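# Park the utility cart inside the yellow taped bay

## Task

Get the utility cart into the yellow bay so that each of its four wheels sits fully within the taped outline and none rests on the tape. Whatever it carries must remain aboard with nothing overhanging its edges. The cart must not tip over or be left leaning, or the task fails. It only counts if the cart stays parked without the robot holding it there at the end.

## Robot and tools

Robot: a wheeled base with a vertical column, a tilting head, and two six-joint arms (left and right), each with a two-finger gripper. Folded, as at the start, it measures 0.73 m long, 0.62 m wide and 1.88 m tall; its front lies 0.40 m ahead of the column. The base drives straight and turns in place but cannot move sideways. A loose object may occasionally be nudged by an outside push.

Frames: the base frame sits on the floor between the drive wheels, under the column, with x forward, y left, z up. left_hand and right_hand report the point where each hand's fingers meet (tips are 8 mm further), in the base frame; the hand's z axis runs along the fingers and its y axis along the opening. The odometry frame is the base frame as it was when the scene began. base_odometry counts only wheel rotation, so slipping looks like travel; heading is positive leftward, within -3.142 to 3.142.

execute_actions: argument actions is a list holding one action or none (empty just reports state and images). cameras optionally picks from cam_head_left, cam_head_right, cam_left_wrist, cam_right_wrist, nav_camera, all; omitted or null means all, [] means none. An action may have base, joints, or both, plus optional speeds; its motions begin together.
- base: exactly one command. {"translate_m": d} is a relative straight drive of d metres from where the base last measured itself, positive forward, range -3 to 3. {"rotate_rad": d} is a relative turn in place, positive counter-clockwise seen from above, range -3.2 to 3.2. After any move the wheels hold where they stopped.
- joints: absolute targets by name, in radians except grippers. head_tilt_rad -0.61 to 1.308 (0 about level, positive looks down). For each arm (left_/right_ prefix): joint1_rad -2.879 to 2.879, joint2_rad 0 to 3.141, joint3_rad 0 to 3.019, joint4_rad -1.692 to 1.57, joint5_rad -1.57 to 1.57 (positive swings hand to robot's right), joint6_rad -2.094 to 2.094 (hand roll), gripper_m 0 to 0.093 metres of fingertip gap. Done tolerances: head 0.03; joints 1-6: 0.045, 0.14, 0.09, 0.055, 0.03, 0.035; gripper 0.003. Omitted joints or base may keep pushing toward an old target.
- speeds: caps for this action only; translate_m 0.05 to 0.8 m/s, rotate_rad 0.1 to 1 rad/s (the maxima are defaults). Moves needing over 8.667 s at that cap are rejected; no action runs past 15 s.
Bad keys or out-of-range numbers reject the whole call with no motion. A stop in one call cancels later motion, wait and finished_scene calls in the same reply.

Arm geometry (approximate): with joint1 at -1.57 (left) or 1.57 (right) and joints 5, 6 at 0, the arm lies in a forward vertical plane 0.23 m beside the column. Let a = j2 - 0.35, b = 1.05 + j2 - j3, c = b - j4. Hand point ahead = 0.12 + 0.39 sin a + 0.38 cos b + 0.25 cos c; height = 1.46 + 0.39 cos a - 0.38 sin b - 0.25 sin c. c = 1.57 means fingers straight down. Example: j2, j3, j4 = 0.93, 0.78, 0.14 gives 0.60 m ahead, 1.21 m up. Real hands sag lower and nearer the column by up to 5 cm (about 12 cm under heavy or far loads). Reach is about 1 m from the shoulder, lowest about 0.47 m up, so the floor is out of reach. Comfortable loads with fingers down: 3.2 kg near 0.4 m ahead at 0.65-1.2 m height; 2 kg to 0.6 m ahead; 1 kg to 0.8 m ahead at 0.9-1.2 m. A grip holds roughly 2-6 kg. To grasp, command a gap smaller than the object; off_target is then expected, and a reading 0.002 m or more above target means something is held. Tiny moves (under about 0.03 rad, 0.08 for joints 2-3) may not move at all; approach contacts in 0.05 rad steps from your last target.

Result lines: base_status and joint_status give done, off_target, contact_stop (base only: a wheel stalled), time_out, not_followed, or limit_stop_at_motor_heat. "joint command not followed" with a cause line means a collision check withheld an arm's targets; back each moved joint off by at least 0.05 rad, or move the other arm. on_its_own lists uncommanded behaviour; "held at" is a held target, not a position. turned_by_wheels versus turned_by_imu: a gap over about 4% and at least 0.05 rad means a hit or slip, and heading is off by that gap. base_tilt is in degrees (forward, right positive). motor_effort lists left_wheel and right_wheel in percent, positive pushing forward, peak in brackets; readings are noisy. wheel_motors_off is 1 while the wheels are disabled. Motor temperatures are listed per arm in joint order.

Cameras: cam_head_left/right at 1.47-1.58 m, looking ahead and down by about head_tilt_rad; nav_camera on the base front at 0.23 m, roughly level, good for the floor tape and wheels. Wrist cameras look along the fingers, tilted 0.62 rad. zoom_image takes camera and region [x0, y0, x1, y1] in pixels of the 672x504 image, at most 504 by 504.

wait: seconds 0 to 10, no new commands. finished_scene: pass scene (an integer) to end it for good; the result reports success.

Avoid: after contact_stop, back off 0.05 m before retrying or turning. Hard base pushes for about 3 s cut the wheel motors for 2 s (time_out), leaving the base loose. If tilt forward drops 0.5 degrees during a move the robot is leaning back; reverse 0.05 m. Table tops 0.30-1.20 m high can slide over the housing into the column. Blocked arms keep pushing and heat up; resend current joint readings as targets to relax them. At 100 °C an arm goes limp and drops what it holds (warning from 85 °C). Never let the arms collide or press together. Don't drop, slam or tip the cart or its load, and release it before finishing.

Each tool is called after ">>>" by a JSON object that holds its "method" and its "body", one argument or row to a line.

## Session

I'll start by looking at the current state and the camera images.

>>> {"method": "execute_actions", "body": {
  "actions": []
}}

Scene clock: 0.00 s.
Motor temperatures (°C, as the motors report them): left_arm=[23 22 21 24 22 22] | right_arm=[24 21 22 21 21 23]
base_odometry: x=+0.000 y=+0.000 heading=+0.000 (m, m, rad; odometry frame)
turned_by_wheels: +0.000 (rad since the last result)
turned_by_imu: +0.000 (rad since the last result)
base_tilt: forward=-0.1 right=+0.1 (deg)
base_status: not commanded
joint_positions: head_tilt_rad=+0.866 left_joint1_rad=-1.557 left_joint2_rad=+0.896 left_joint3_rad=+0.389 left_joint4_rad=-0.994 left_joint5_rad=+0.018 left_joint6_rad=-0.071 left_gripper_m=+0.095 right_joint1_rad=+1.572 right_joint2_rad=+0.906 right_joint3_rad=+0.405 right_joint4_rad=-0.978 right_joint5_rad=-0.027 right_joint6_rad=+0.065 right_gripper_m=+0.095
joint_status: not commanded
wheel_motors_off: 0
motor_effort: left_wheel=+5 right_wheel=+3 (%)
left_hand: x=+0.1273 y=+0.2239 z=+1.2652 quat_wxyz=(+0.470, +0.041, -0.882, -0.012) (m; base frame)
right_hand: x=+0.1363 y=-0.2206 z=+1.2586 quat_wxyz=(+0.460, -0.034, -0.887, +0.003) (m; base frame)
pictures: cam_head_left, cam_head_right, cam_left_wrist, cam_right_wrist, nav_camera
Images, in order (width x height): cam_head_left 672x504, cam_head_right 672x504, cam_left_wrist 672x504, cam_right_wrist 672x504, nav_camera 672x504.

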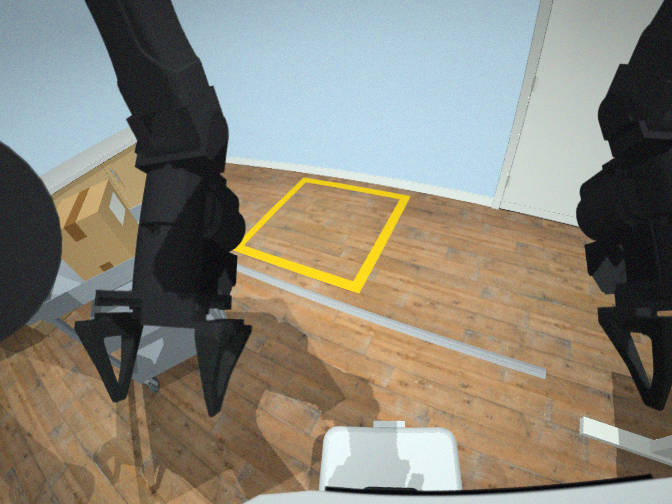

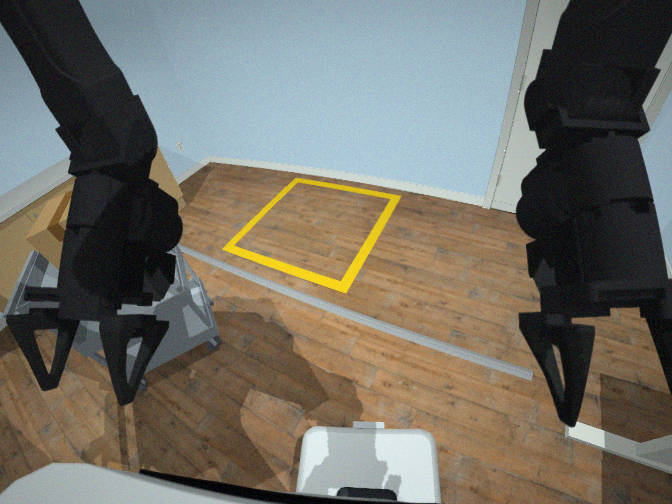

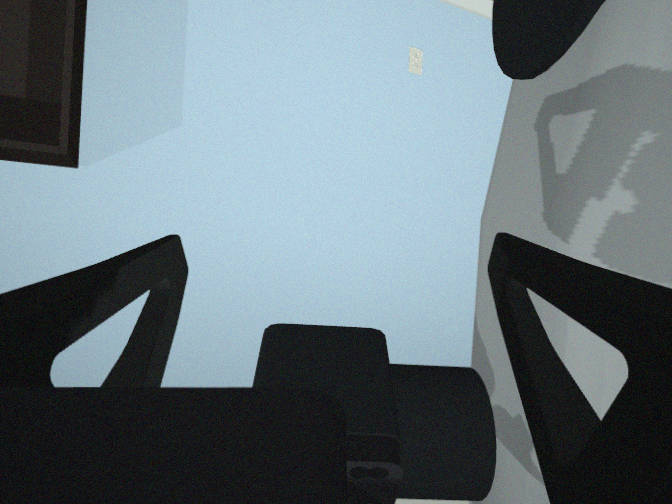

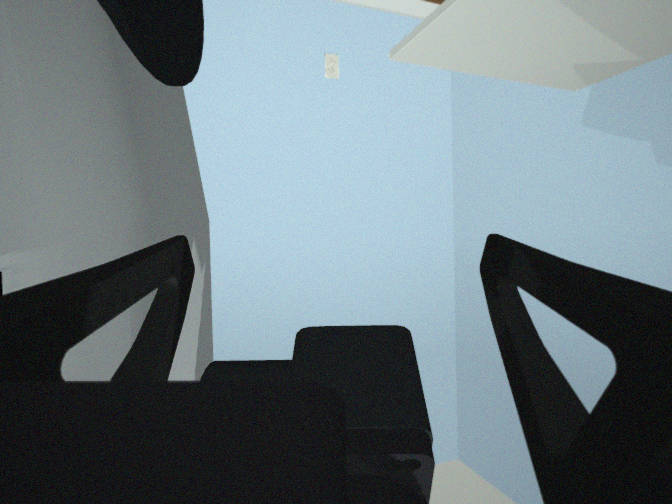

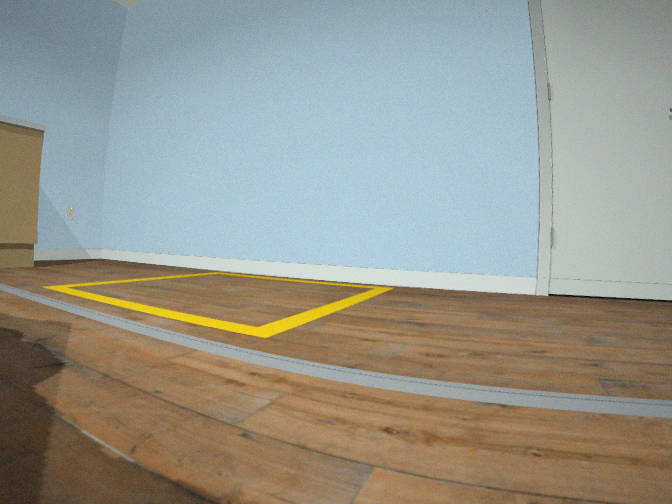

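>>> {"method": "execute_actions", "body": {
  "actions": [
    {"base": {"rotate_rad": 0.9}}
  ]
}}

Scene clock: 2.57 s.
Motor temperatures (°C, as the motors report them): left_arm=[23 23 21 24 22 22] | right_arm=[24 21 22 21 21 23]
base_odometry: x=+0.000 y=+0.000 heading=+0.899 (m, m, rad; odometry frame)
turned_by_wheels: +0.899 (rad since the last result)
turned_by_imu: +0.887 (rad since the last result)
base_tilt: forward=-0.2 right=+0.0 (deg)
base_status: done
joint_positions: head_tilt_rad=+0.866 left_joint1_rad=-1.557 left_joint2_rad=+0.896 left_joint3_rad=+0.389 left_joint4_rad=-0.994 left_joint5_rad=+0.018 left_joint6_rad=-0.071 left_gripper_m=+0.095 right_joint1_rad=+1.572 right_joint2_rad=+0.906 right_joint3_rad=+0.405 right_joint4_rad=-0.978 right_joint5_rad=-0.027 right_joint6_rad=+0.065 right_gripper_m=+0.095
joint_status: not commanded
wheel_motors_off: 0
motor_effort: left_wheel=-3(51) right_wheel=+1(30) (%)
left_hand: x=+0.1273 y=+0.2239 z=+1.2652 quat_wxyz=(+0.470, +0.041, -0.882, -0.012) (m; base frame)
right_hand: x=+0.1363 y=-0.2206 z=+1.2586 quat_wxyz=(+0.460, -0.034, -0.887, +0.003) (m; base frame)
pictures: cam_head_left, cam_head_right, cam_left_wrist, cam_right_wrist, nav_camera
Images, in order (width x height): cam_head_left 672x504, cam_head_right 672x504, cam_left_wrist 672x504, cam_right_wrist 672x504, nav_camera 672x504.

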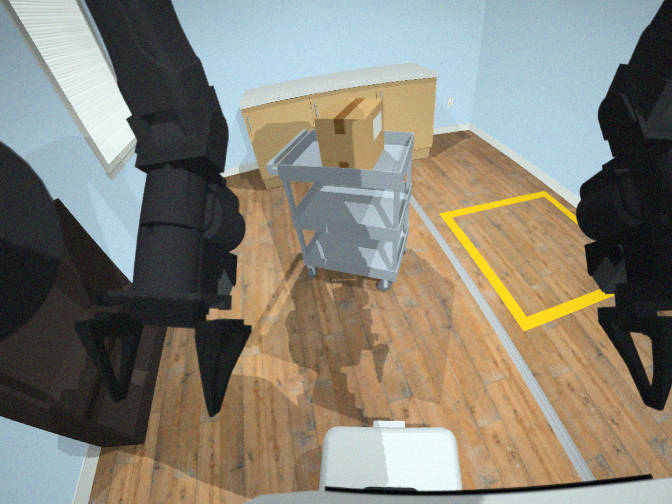

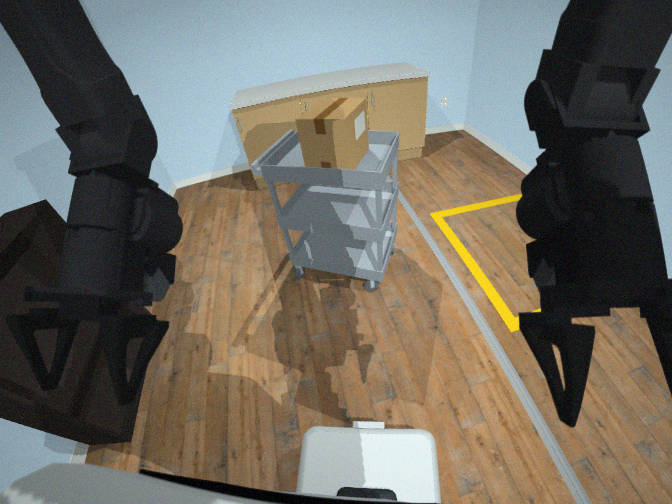

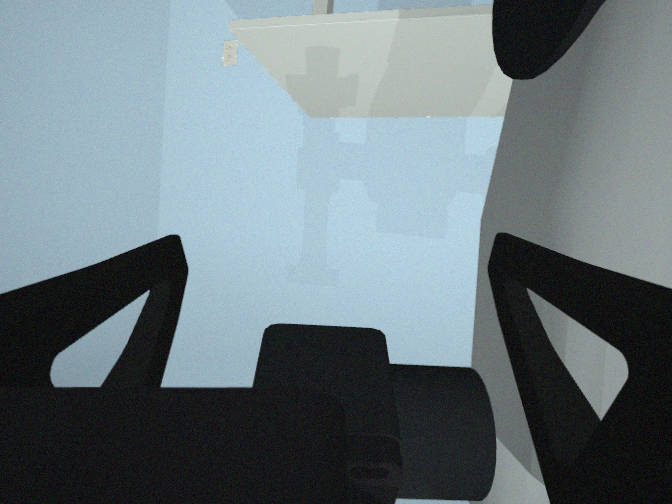

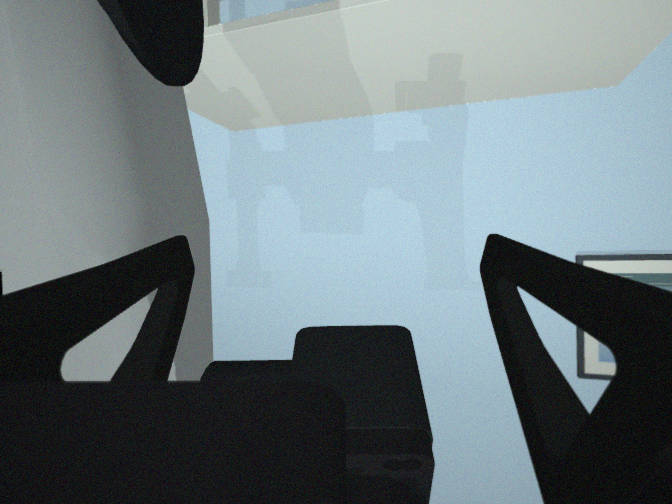

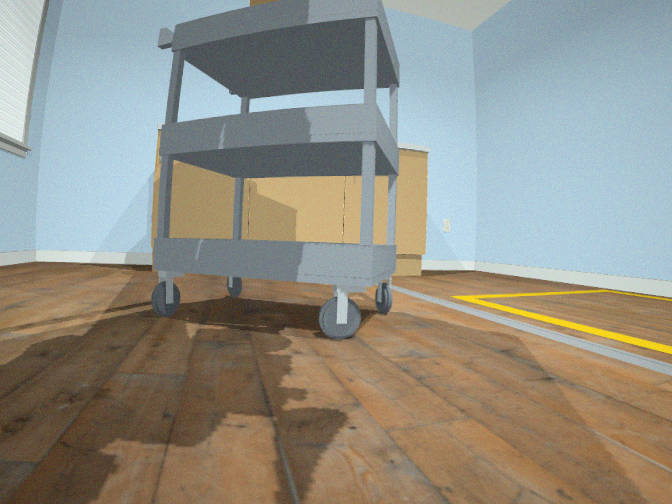

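>>> {"method": "zoom_image", "body": {
  "camera": "cam_head_left",
  "region": [230, 60, 470, 310]
}}

>>> {"method": "zoom_image", "body": {
  "camera": "nav_camera",
  "region": [130, 200, 450, 360]
}}

Region (230, 60, 470, 310) of cam_head_left's 672x504 image, scaled by 2.016, with more detail than that image has; it fills the left 484 columns of this view, and the rest is white.

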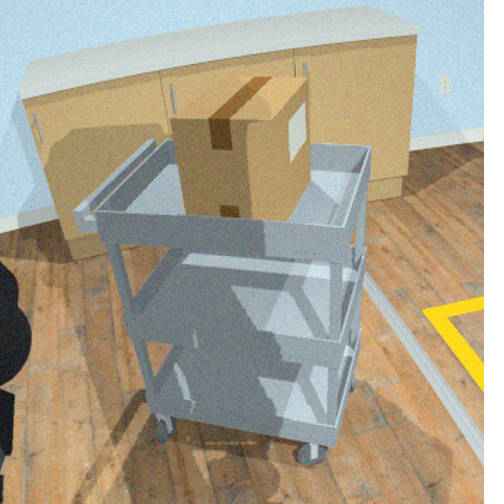

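Region (130, 200, 450, 360) of nav_camera's 672x504 image, scaled by 1.575, with more detail than that image has.

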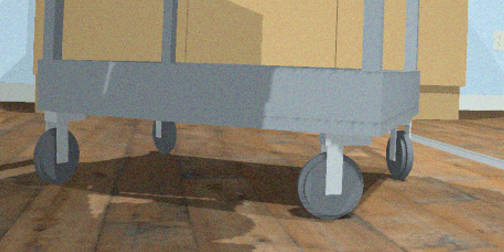

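>>> {"method": "zoom_image", "body": {
  "camera": "nav_camera",
  "region": [380, 260, 672, 400]
}}

>>> {"method": "zoom_image", "body": {
  "camera": "cam_head_right",
  "region": [240, 80, 420, 210]
}}

>>> {"method": "zoom_image", "body": {
  "camera": "nav_camera",
  "region": [140, 260, 280, 330]
}}

>>> {"method": "zoom_image", "body": {
  "camera": "nav_camera",
  "region": [290, 265, 430, 350]
}}

Region (380, 260, 672, 400) of nav_camera's 672x504 image, scaled by 1.726, with more detail than that image has; it fills the top 242 rows of this view, and the rest is white.

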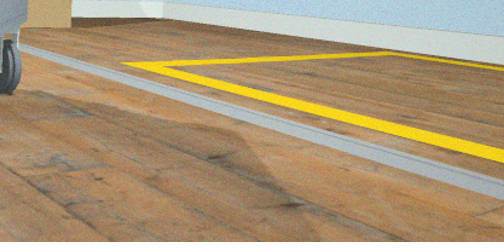

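Region (240, 80, 420, 210) of cam_head_right's 672x504 image, scaled by 2.800, with more detail than that image has.

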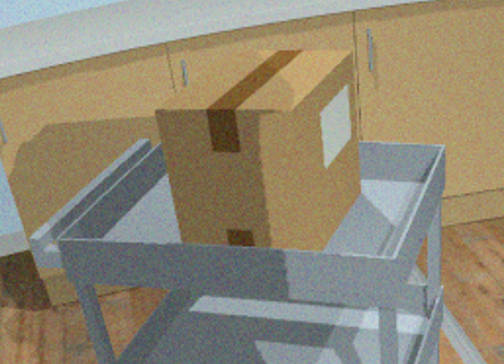

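Region (140, 260, 280, 330) of nav_camera's 672x504 image, scaled by 3.600, with more detail than that image has.

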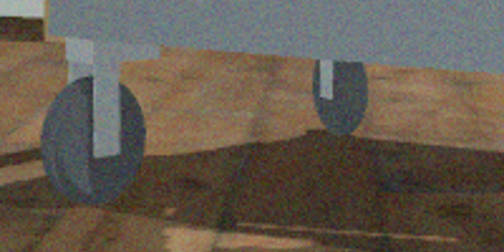

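Region (290, 265, 430, 350) of nav_camera's 672x504 image, scaled by 3.600, with more detail than that image has; it fills the top 306 rows of this view, and the rest is white.

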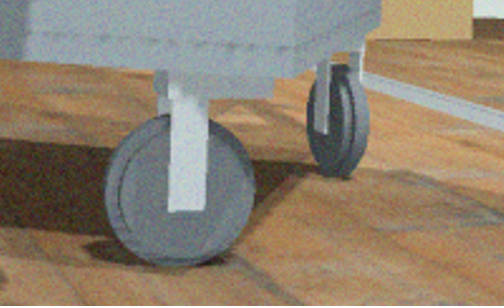

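>>> {"method": "execute_actions", "body": {
  "actions": [
    {"base": {"rotate_rad": 0.71}, "joints": {"left_joint1_rad": -1.68, "left_joint2_rad": 1.45, "left_joint3_rad": 1.17, "left_joint4_rad": -0.24, "left_joint5_rad": 0.0, "left_joint6_rad": -1.275, "right_joint1_rad": 1.68, "right_joint2_rad": 1.45, "right_joint3_rad": 1.17, "right_joint4_rad": -0.24, "right_joint5_rad": 0.0, "right_joint6_rad": 1.975}}
  ]
}}

Scene clock: 19.40 s.
Motor temperatures (°C, as the motors report them): left_arm=[23 23 22 24 22 22] | right_arm=[24 21 22 21 21 23]
base_odometry: x=+0.000 y=+0.000 heading=+1.609 (m, m, rad; odometry frame)
turned_by_wheels: +0.709 (rad since the last result)
turned_by_imu: +0.702 (rad since the last result)
base_tilt: forward=-0.2 right=+0.0 (deg)
base_status: done
joint_positions: head_tilt_rad=+0.866 left_joint1_rad=-1.681 left_joint2_rad=+1.438 left_joint3_rad=+1.174 left_joint4_rad=-0.243 left_joint5_rad=+0.003 left_joint6_rad=-1.268 left_gripper_m=+0.095 right_joint1_rad=+1.679 right_joint2_rad=+1.448 right_joint3_rad=+1.181 right_joint4_rad=-0.246 right_joint5_rad=-0.001 right_joint6_rad=+1.963 right_gripper_m=+0.095
joint_status: all done
wheel_motors_off: 0
motor_effort: left_wheel=-5(35) right_wheel=+2(26) (%)
left_hand: x=+0.5656 y=+0.1558 z=+1.0217 quat_wxyz=(+0.023, +0.570, -0.820, +0.045) (m; base frame)
right_hand: x=+0.5648 y=-0.1580 z=+1.0180 quat_wxyz=(+0.036, -0.815, -0.577, -0.031) (m; base frame)
pictures: cam_head_left, cam_head_right, cam_left_wrist, cam_right_wrist, nav_camera
Images, in order (width x height): cam_head_left 672x504, cam_head_right 672x504, cam_left_wrist 672x504, cam_right_wrist 672x504, nav_camera 672x504.

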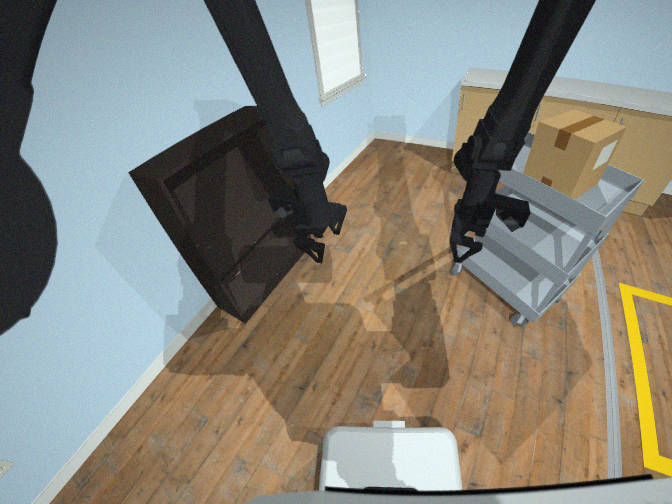

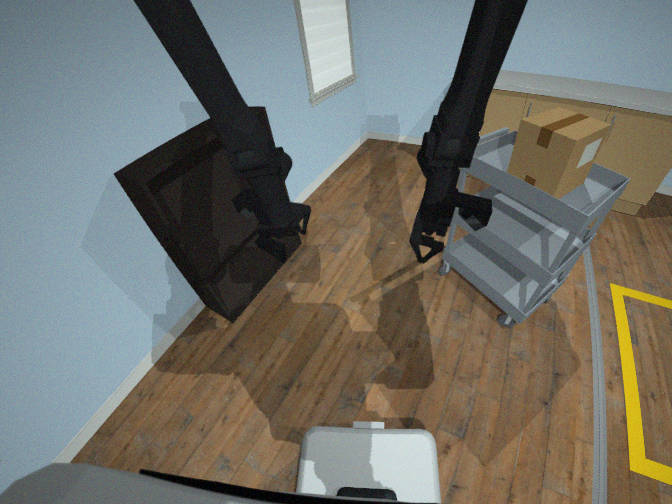

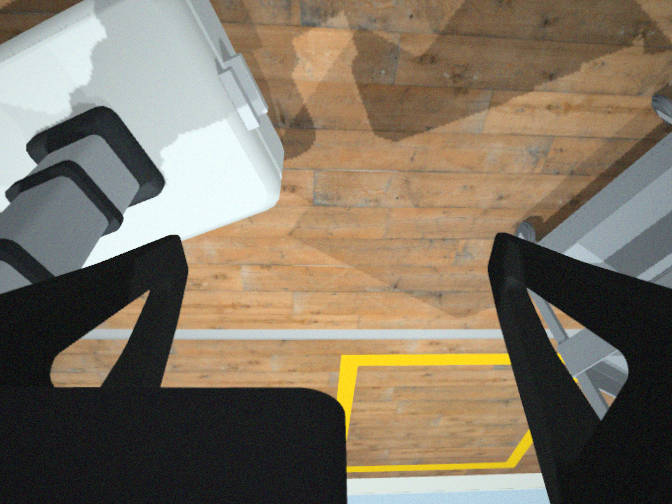

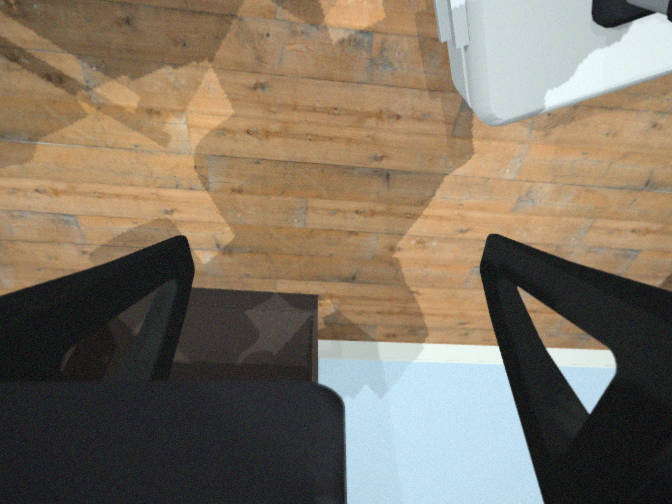

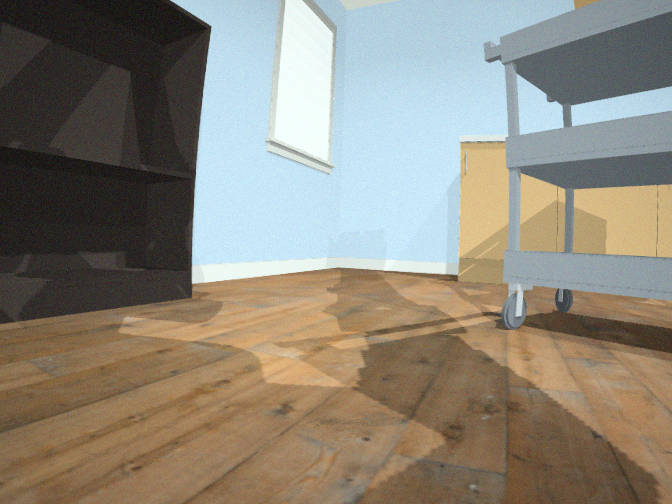

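>>> {"method": "execute_actions", "body": {
  "actions": [
    {"base": {"translate_m": 1.96}}
  ],
  "cameras": ["cam_head_left", "nav_camera"]
}}

Scene clock: 24.30 s.
Motor temperatures (°C, as the motors report them): left_arm=[23 24 22 24 22 22] | right_arm=[24 21 22 21 21 23]
base_odometry: x=-0.075 y=+1.959 heading=+1.609 (m, m, rad; odometry frame)
turned_by_wheels: +0.000 (rad since the last result)
turned_by_imu: +0.005 (rad since the last result)
base_tilt: forward=-0.1 right=+0.2 (deg)
base_status: done
joint_positions: head_tilt_rad=+0.866 left_joint1_rad=-1.681 left_joint2_rad=+1.438 left_joint3_rad=+1.170 left_joint4_rad=-0.243 left_joint5_rad=+0.003 left_joint6_rad=-1.268 left_gripper_m=+0.095 right_joint1_rad=+1.679 right_joint2_rad=+1.448 right_joint3_rad=+1.175 right_joint4_rad=-0.246 right_joint5_rad=-0.001 right_joint6_rad=+1.963 right_gripper_m=+0.095
joint_status: not commanded
wheel_motors_off: 0
motor_effort: left_wheel=+1(68) right_wheel=-1(47) (%)
left_hand: x=+0.5630 y=+0.1559 z=+1.0213 quat_wxyz=(+0.024, +0.570, -0.820, +0.043) (m; base frame)
right_hand: x=+0.5613 y=-0.1582 z=+1.0175 quat_wxyz=(+0.038, -0.815, -0.577, -0.028) (m; base frame)
pictures: cam_head_left, nav_camera
Images, in order (width x height): cam_head_left 672x504, nav_camera 672x504.

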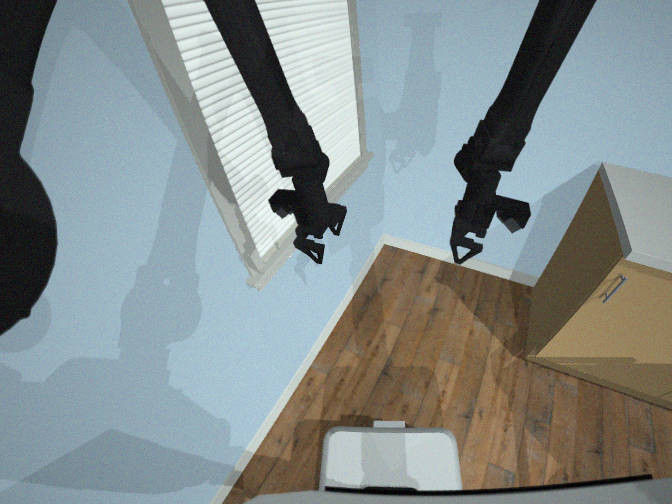

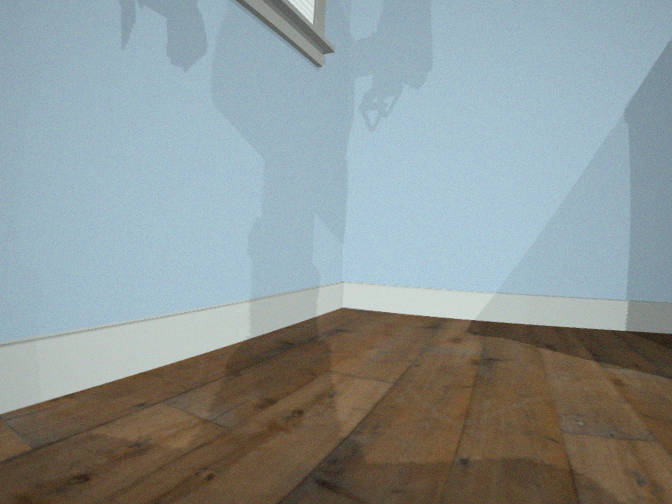

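>>> {"method": "execute_actions", "body": {
  "actions": [
    {"base": {"rotate_rad": -2.22}}
  ]
}}

Scene clock: 28.17 s.
Motor temperatures (°C, as the motors report them): left_arm=[23 24 22 24 22 22] | right_arm=[24 22 22 21 21 23]
base_odometry: x=-0.075 y=+1.959 heading=-0.610 (m, m, rad; odometry frame)
turned_by_wheels: -2.219 (rad since the last result)
turned_by_imu: -2.195 (rad since the last result)
base_tilt: forward=-0.1 right=+0.0 (deg)
base_status: done
joint_positions: head_tilt_rad=+0.866 left_joint1_rad=-1.681 left_joint2_rad=+1.438 left_joint3_rad=+1.170 left_joint4_rad=-0.243 left_joint5_rad=+0.003 left_joint6_rad=-1.268 left_gripper_m=+0.095 right_joint1_rad=+1.680 right_joint2_rad=+1.448 right_joint3_rad=+1.175 right_joint4_rad=-0.246 right_joint5_rad=-0.001 right_joint6_rad=+1.963 right_gripper_m=+0.095
joint_status: not commanded
wheel_motors_off: 0
motor_effort: left_wheel=+4(46) right_wheel=-2(43) (%)
left_hand: x=+0.5630 y=+0.1559 z=+1.0213 quat_wxyz=(+0.024, +0.570, -0.820, +0.043) (m; base frame)
right_hand: x=+0.5612 y=-0.1575 z=+1.0175 quat_wxyz=(+0.038, -0.815, -0.578, -0.028) (m; base frame)
pictures: cam_head_left, cam_head_right, cam_left_wrist, cam_right_wrist, nav_camera
Images, in order (width x height): cam_head_left 672x504, cam_head_right 672x504, cam_left_wrist 672x504, cam_right_wrist 672x504, nav_camera 672x504.

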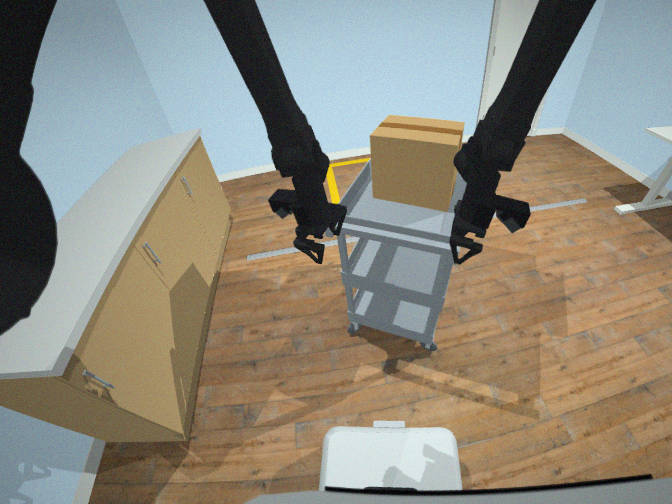

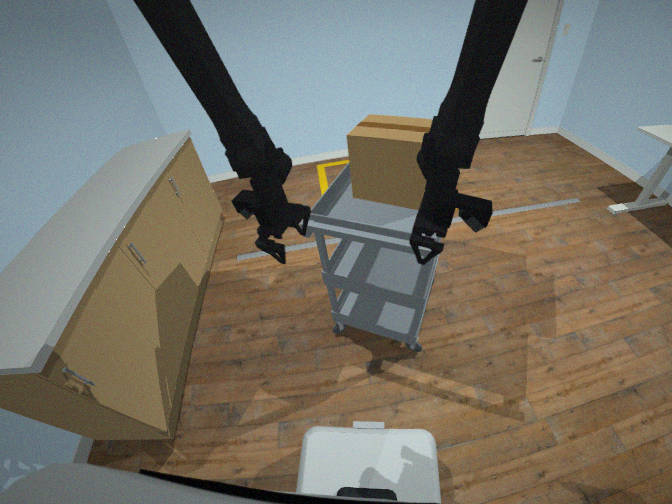

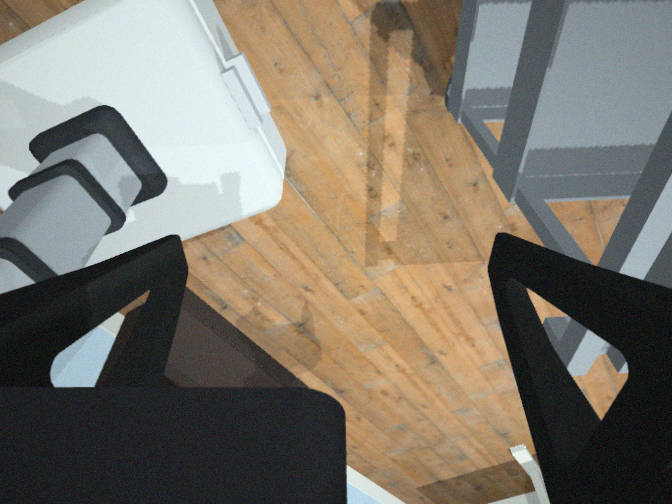

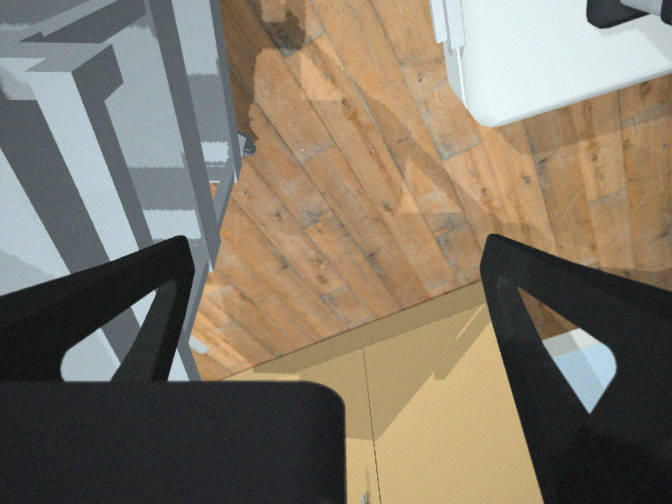

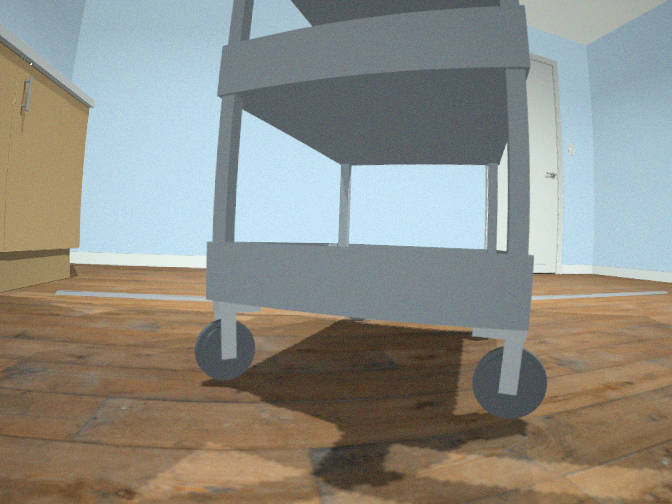

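Now I'm behind the handle. Let me zoom in for detail.

>>> {"method": "zoom_image", "body": {
  "camera": "cam_head_left",
  "region": [280, 150, 520, 290]
}}

>>> {"method": "zoom_image", "body": {
  "camera": "cam_head_right",
  "region": [250, 150, 490, 290]
}}

>>> {"method": "zoom_image", "body": {
  "camera": "cam_right_wrist",
  "region": [0, 0, 300, 390]
}}

Region (280, 150, 520, 290) of cam_head_left's 672x504 image, scaled by 2.100, with more detail than that image has; it fills the top 294 rows of this view, and the rest is white.

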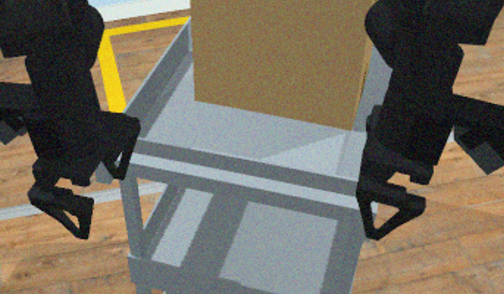

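Region (250, 150, 490, 290) of cam_head_right's 672x504 image, scaled by 2.100, with more detail than that image has; it fills the top 294 rows of this view, and the rest is white.

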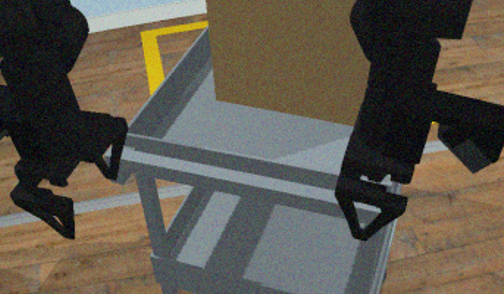

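Region (0, 0, 300, 390) of cam_right_wrist's 672x504 image, scaled by 1.292, with more detail than that image has; it fills the left 388 columns of this view, and the rest is white.

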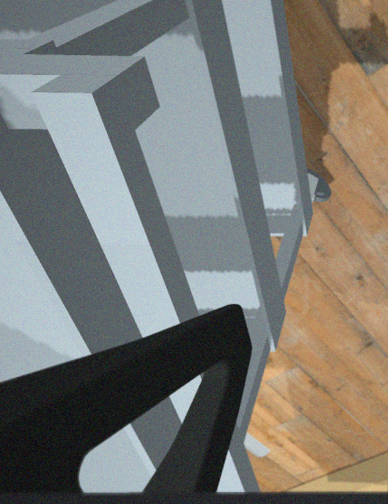

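>>> {"method": "execute_actions", "body": {
  "actions": [
    {"base": {"translate_m": 0.2}, "joints": {"left_joint1_rad": -1.715, "left_joint2_rad": 1.68, "left_joint3_rad": 1.54, "left_joint4_rad": -0.38, "left_joint5_rad": 0.0, "left_joint6_rad": -1.31, "right_joint1_rad": 1.68, "right_joint2_rad": 1.62, "right_joint3_rad": 1.25, "right_joint4_rad": -0.15, "right_joint5_rad": 0.0, "right_joint6_rad": 1.97}, "speeds": {"translate_m": 0.3}}
  ]
}}

Scene clock: 31.73 s.
Motor temperatures (°C, as the motors report them): left_arm=[23 24 22 24 22 22] | right_arm=[24 22 22 21 21 23]
base_odometry: x=+0.089 y=+1.844 heading=-0.612 (m, m, rad; odometry frame)
turned_by_wheels: -0.001 (rad since the last result)
turned_by_imu: -0.001 (rad since the last result)
base_tilt: forward=-0.1 right=+0.1 (deg)
base_status: done
joint_positions: head_tilt_rad=+0.866 left_joint1_rad=-1.705 left_joint2_rad=+1.690 left_joint3_rad=+1.539 left_joint4_rad=-0.371 left_joint5_rad=+0.003 left_joint6_rad=-1.303 left_gripper_m=+0.095 right_joint1_rad=+1.680 right_joint2_rad=+1.623 right_joint3_rad=+1.249 right_joint4_rad=-0.160 right_joint5_rad=-0.001 right_joint6_rad=+1.963 right_gripper_m=+0.095
joint_status: all done
wheel_motors_off: 0
motor_effort: left_wheel=+0(63) right_wheel=+3(53) (%)
left_hand: x=+0.6347 y=+0.1267 z=+0.9469 quat_wxyz=(+0.036, +0.578, -0.814, +0.048) (m; base frame)
right_hand: x=+0.5446 y=-0.1518 z=+0.9477 quat_wxyz=(+0.042, -0.815, -0.578, -0.022) (m; base frame)
pictures: cam_head_left, cam_head_right, cam_left_wrist, cam_right_wrist, nav_camera
Images, in order (width x height): cam_head_left 672x504, cam_head_right 672x504, cam_left_wrist 672x504, cam_right_wrist 672x504, nav_camera 672x504.

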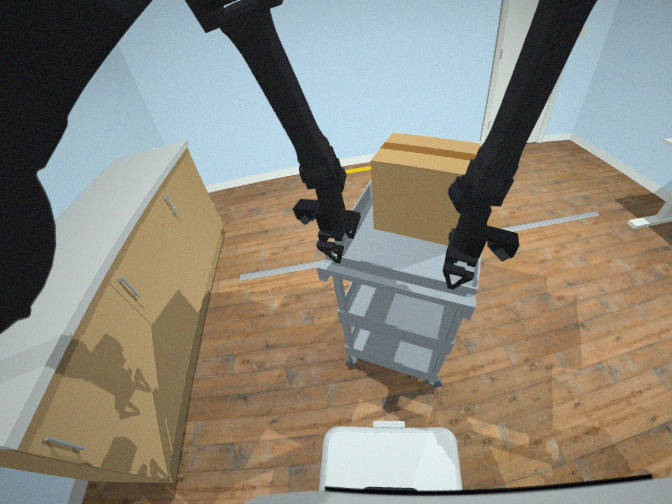

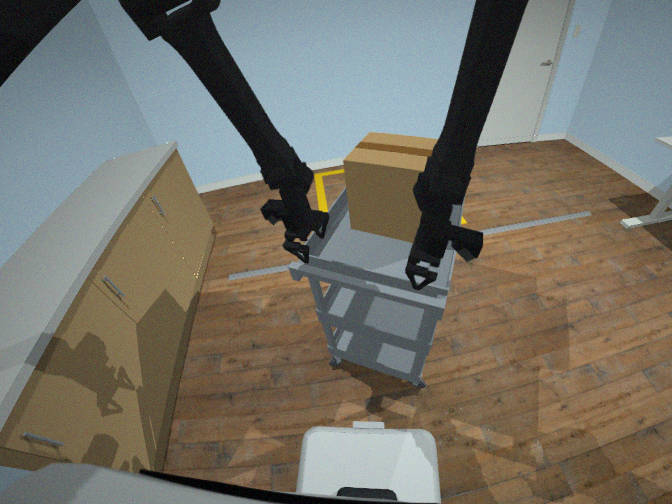

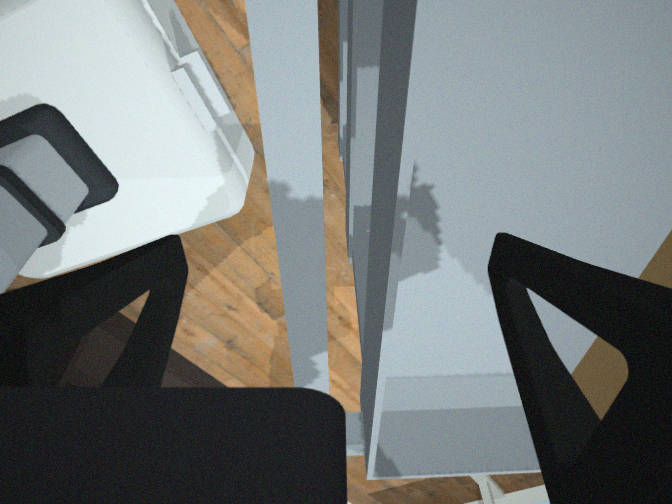

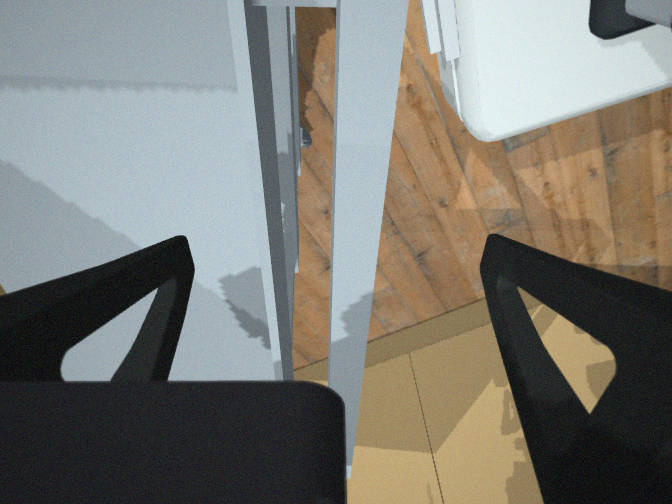

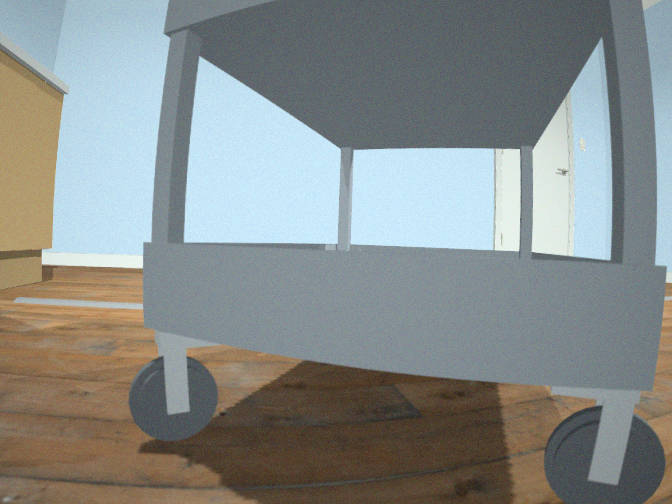

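>>> {"method": "execute_actions", "body": {
  "actions": [
    {"joints": {"left_joint2_rad": 1.82, "left_joint3_rad": 1.66, "left_joint4_rad": -0.35, "right_joint2_rad": 1.77, "right_joint3_rad": 1.37, "right_joint4_rad": -0.11}}
  ],
  "cameras": ["cam_head_left", "cam_left_wrist", "cam_right_wrist"]
}}

Scene clock: 33.43 s.
Motor temperatures (°C, as the motors report them): left_arm=[23 24 22 24 22 22] | right_arm=[24 22 22 21 21 23]
base_odometry: x=+0.089 y=+1.844 heading=-0.612 (m, m, rad; odometry frame)
turned_by_wheels: +0.000 (rad since the last result)
turned_by_imu: +0.000 (rad since the last result)
base_tilt: forward=-0.1 right=+0.0 (deg)
base_status: not commanded
joint_positions: head_tilt_rad=+0.866 left_joint1_rad=-1.705 left_joint2_rad=+1.808 left_joint3_rad=+1.656 left_joint4_rad=-0.357 left_joint5_rad=+0.003 left_joint6_rad=-1.303 left_gripper_m=+0.095 right_joint1_rad=+1.680 right_joint2_rad=+1.778 right_joint3_rad=+1.372 right_joint4_rad=-0.120 right_joint5_rad=-0.001 right_joint6_rad=+1.963 right_gripper_m=+0.095
joint_status: all done
wheel_motors_off: 0
motor_effort: left_wheel=-2(4) right_wheel=+3(3) (%)
left_hand: x=+0.6448 y=+0.1208 z=+0.9022 quat_wxyz=(+0.031, +0.578, -0.814, +0.052) (m; base frame)
right_hand: x=+0.5469 y=-0.1460 z=+0.8880 quat_wxyz=(+0.040, -0.815, -0.578, -0.025) (m; base frame)
pictures: cam_head_left, cam_left_wrist, cam_right_wrist
Images, in order (width x height): cam_head_left 672x504, cam_left_wrist 672x504, cam_right_wrist 672x504.

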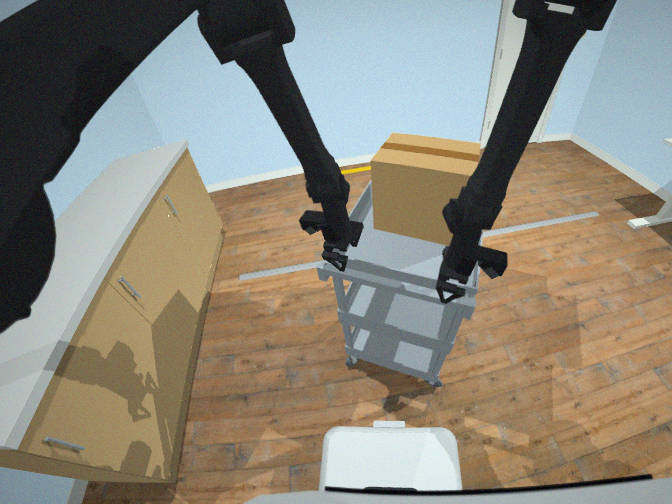

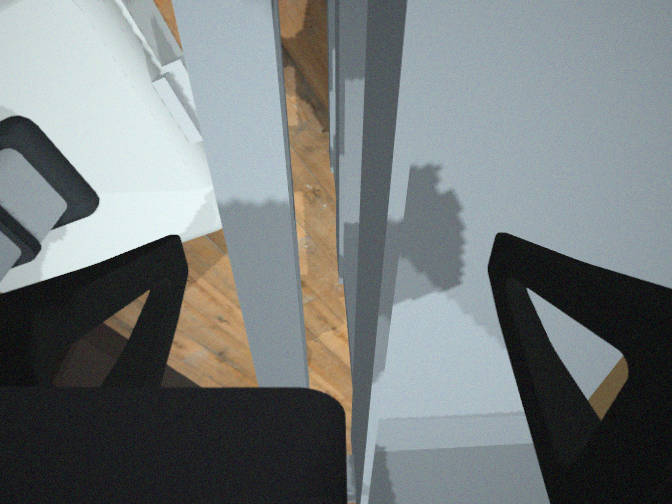

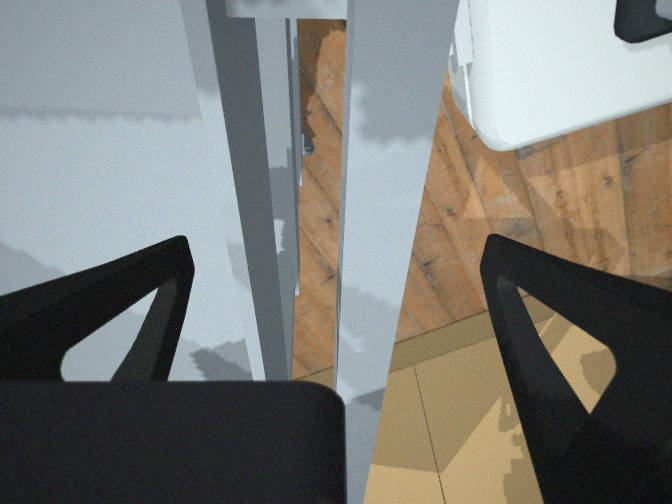

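>>> {"method": "execute_actions", "body": {
  "actions": [
    {"joints": {"left_joint2_rad": 1.96, "left_joint3_rad": 1.78, "left_joint4_rad": -0.35, "right_joint2_rad": 1.905, "right_joint3_rad": 1.51, "right_joint4_rad": -0.11}}
  ],
  "cameras": ["cam_head_left", "cam_left_wrist", "cam_right_wrist"]
}}

Scene clock: 34.83 s.
Motor temperatures (°C, as the motors report them): left_arm=[23 25 22 24 22 22] | right_arm=[24 22 22 21 21 23]
base_odometry: x=+0.089 y=+1.844 heading=-0.612 (m, m, rad; odometry frame)
turned_by_wheels: +0.000 (rad since the last result)
turned_by_imu: +0.000 (rad since the last result)
base_tilt: forward=-0.2 right=+0.0 (deg)
base_status: not commanded
joint_positions: head_tilt_rad=+0.866 left_joint1_rad=-1.707 left_joint2_rad=+1.882 left_joint3_rad=+1.763 left_joint4_rad=-0.366 left_joint5_rad=+0.000 left_joint6_rad=-1.307 left_gripper_m=+0.095 right_joint1_rad=+1.680 right_joint2_rad=+1.910 right_joint3_rad=+1.509 right_joint4_rad=-0.120 right_joint5_rad=-0.001 right_joint6_rad=+1.963 right_gripper_m=+0.095
joint_status: all done
wheel_motors_off: 0
motor_effort: left_wheel=-2(3) right_wheel=+1(1) (%)
left_hand: x=+0.6650 y=+0.1159 z=+0.8796 quat_wxyz=(+0.020, +0.580, -0.812, +0.059) (m; base frame)
right_hand: x=+0.5538 y=-0.1409 z=+0.8379 quat_wxyz=(+0.039, -0.815, -0.578, -0.028) (m; base frame)
pictures: cam_head_left, cam_left_wrist, cam_right_wrist
Images, in order (width x height): cam_head_left 672x504, cam_left_wrist 672x504, cam_right_wrist 672x504.

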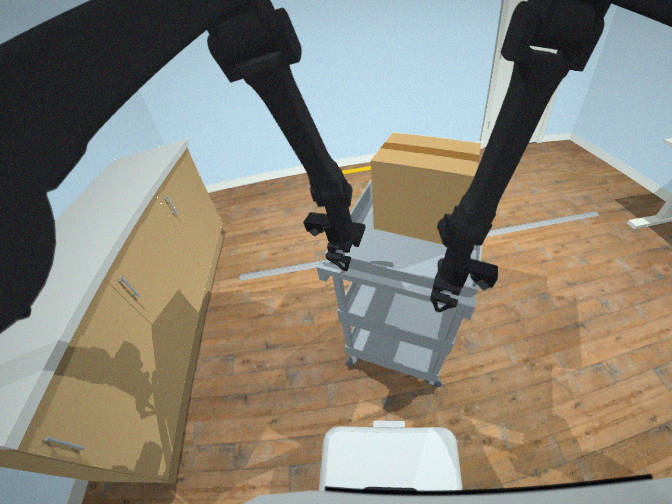

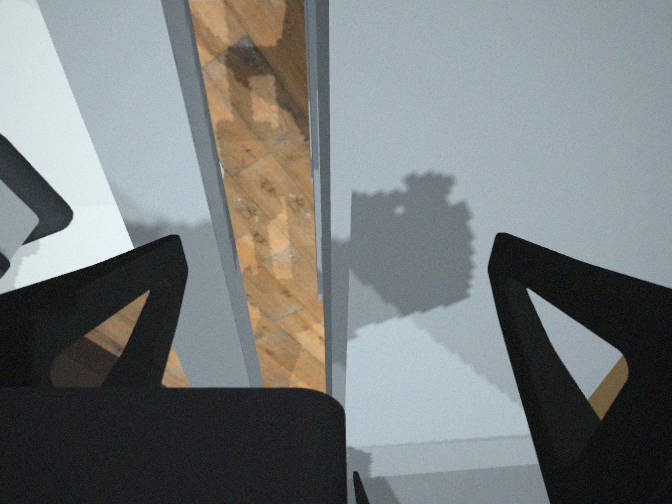

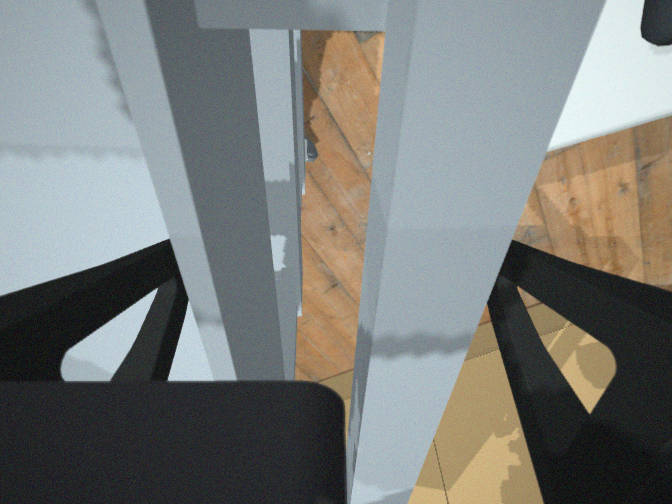

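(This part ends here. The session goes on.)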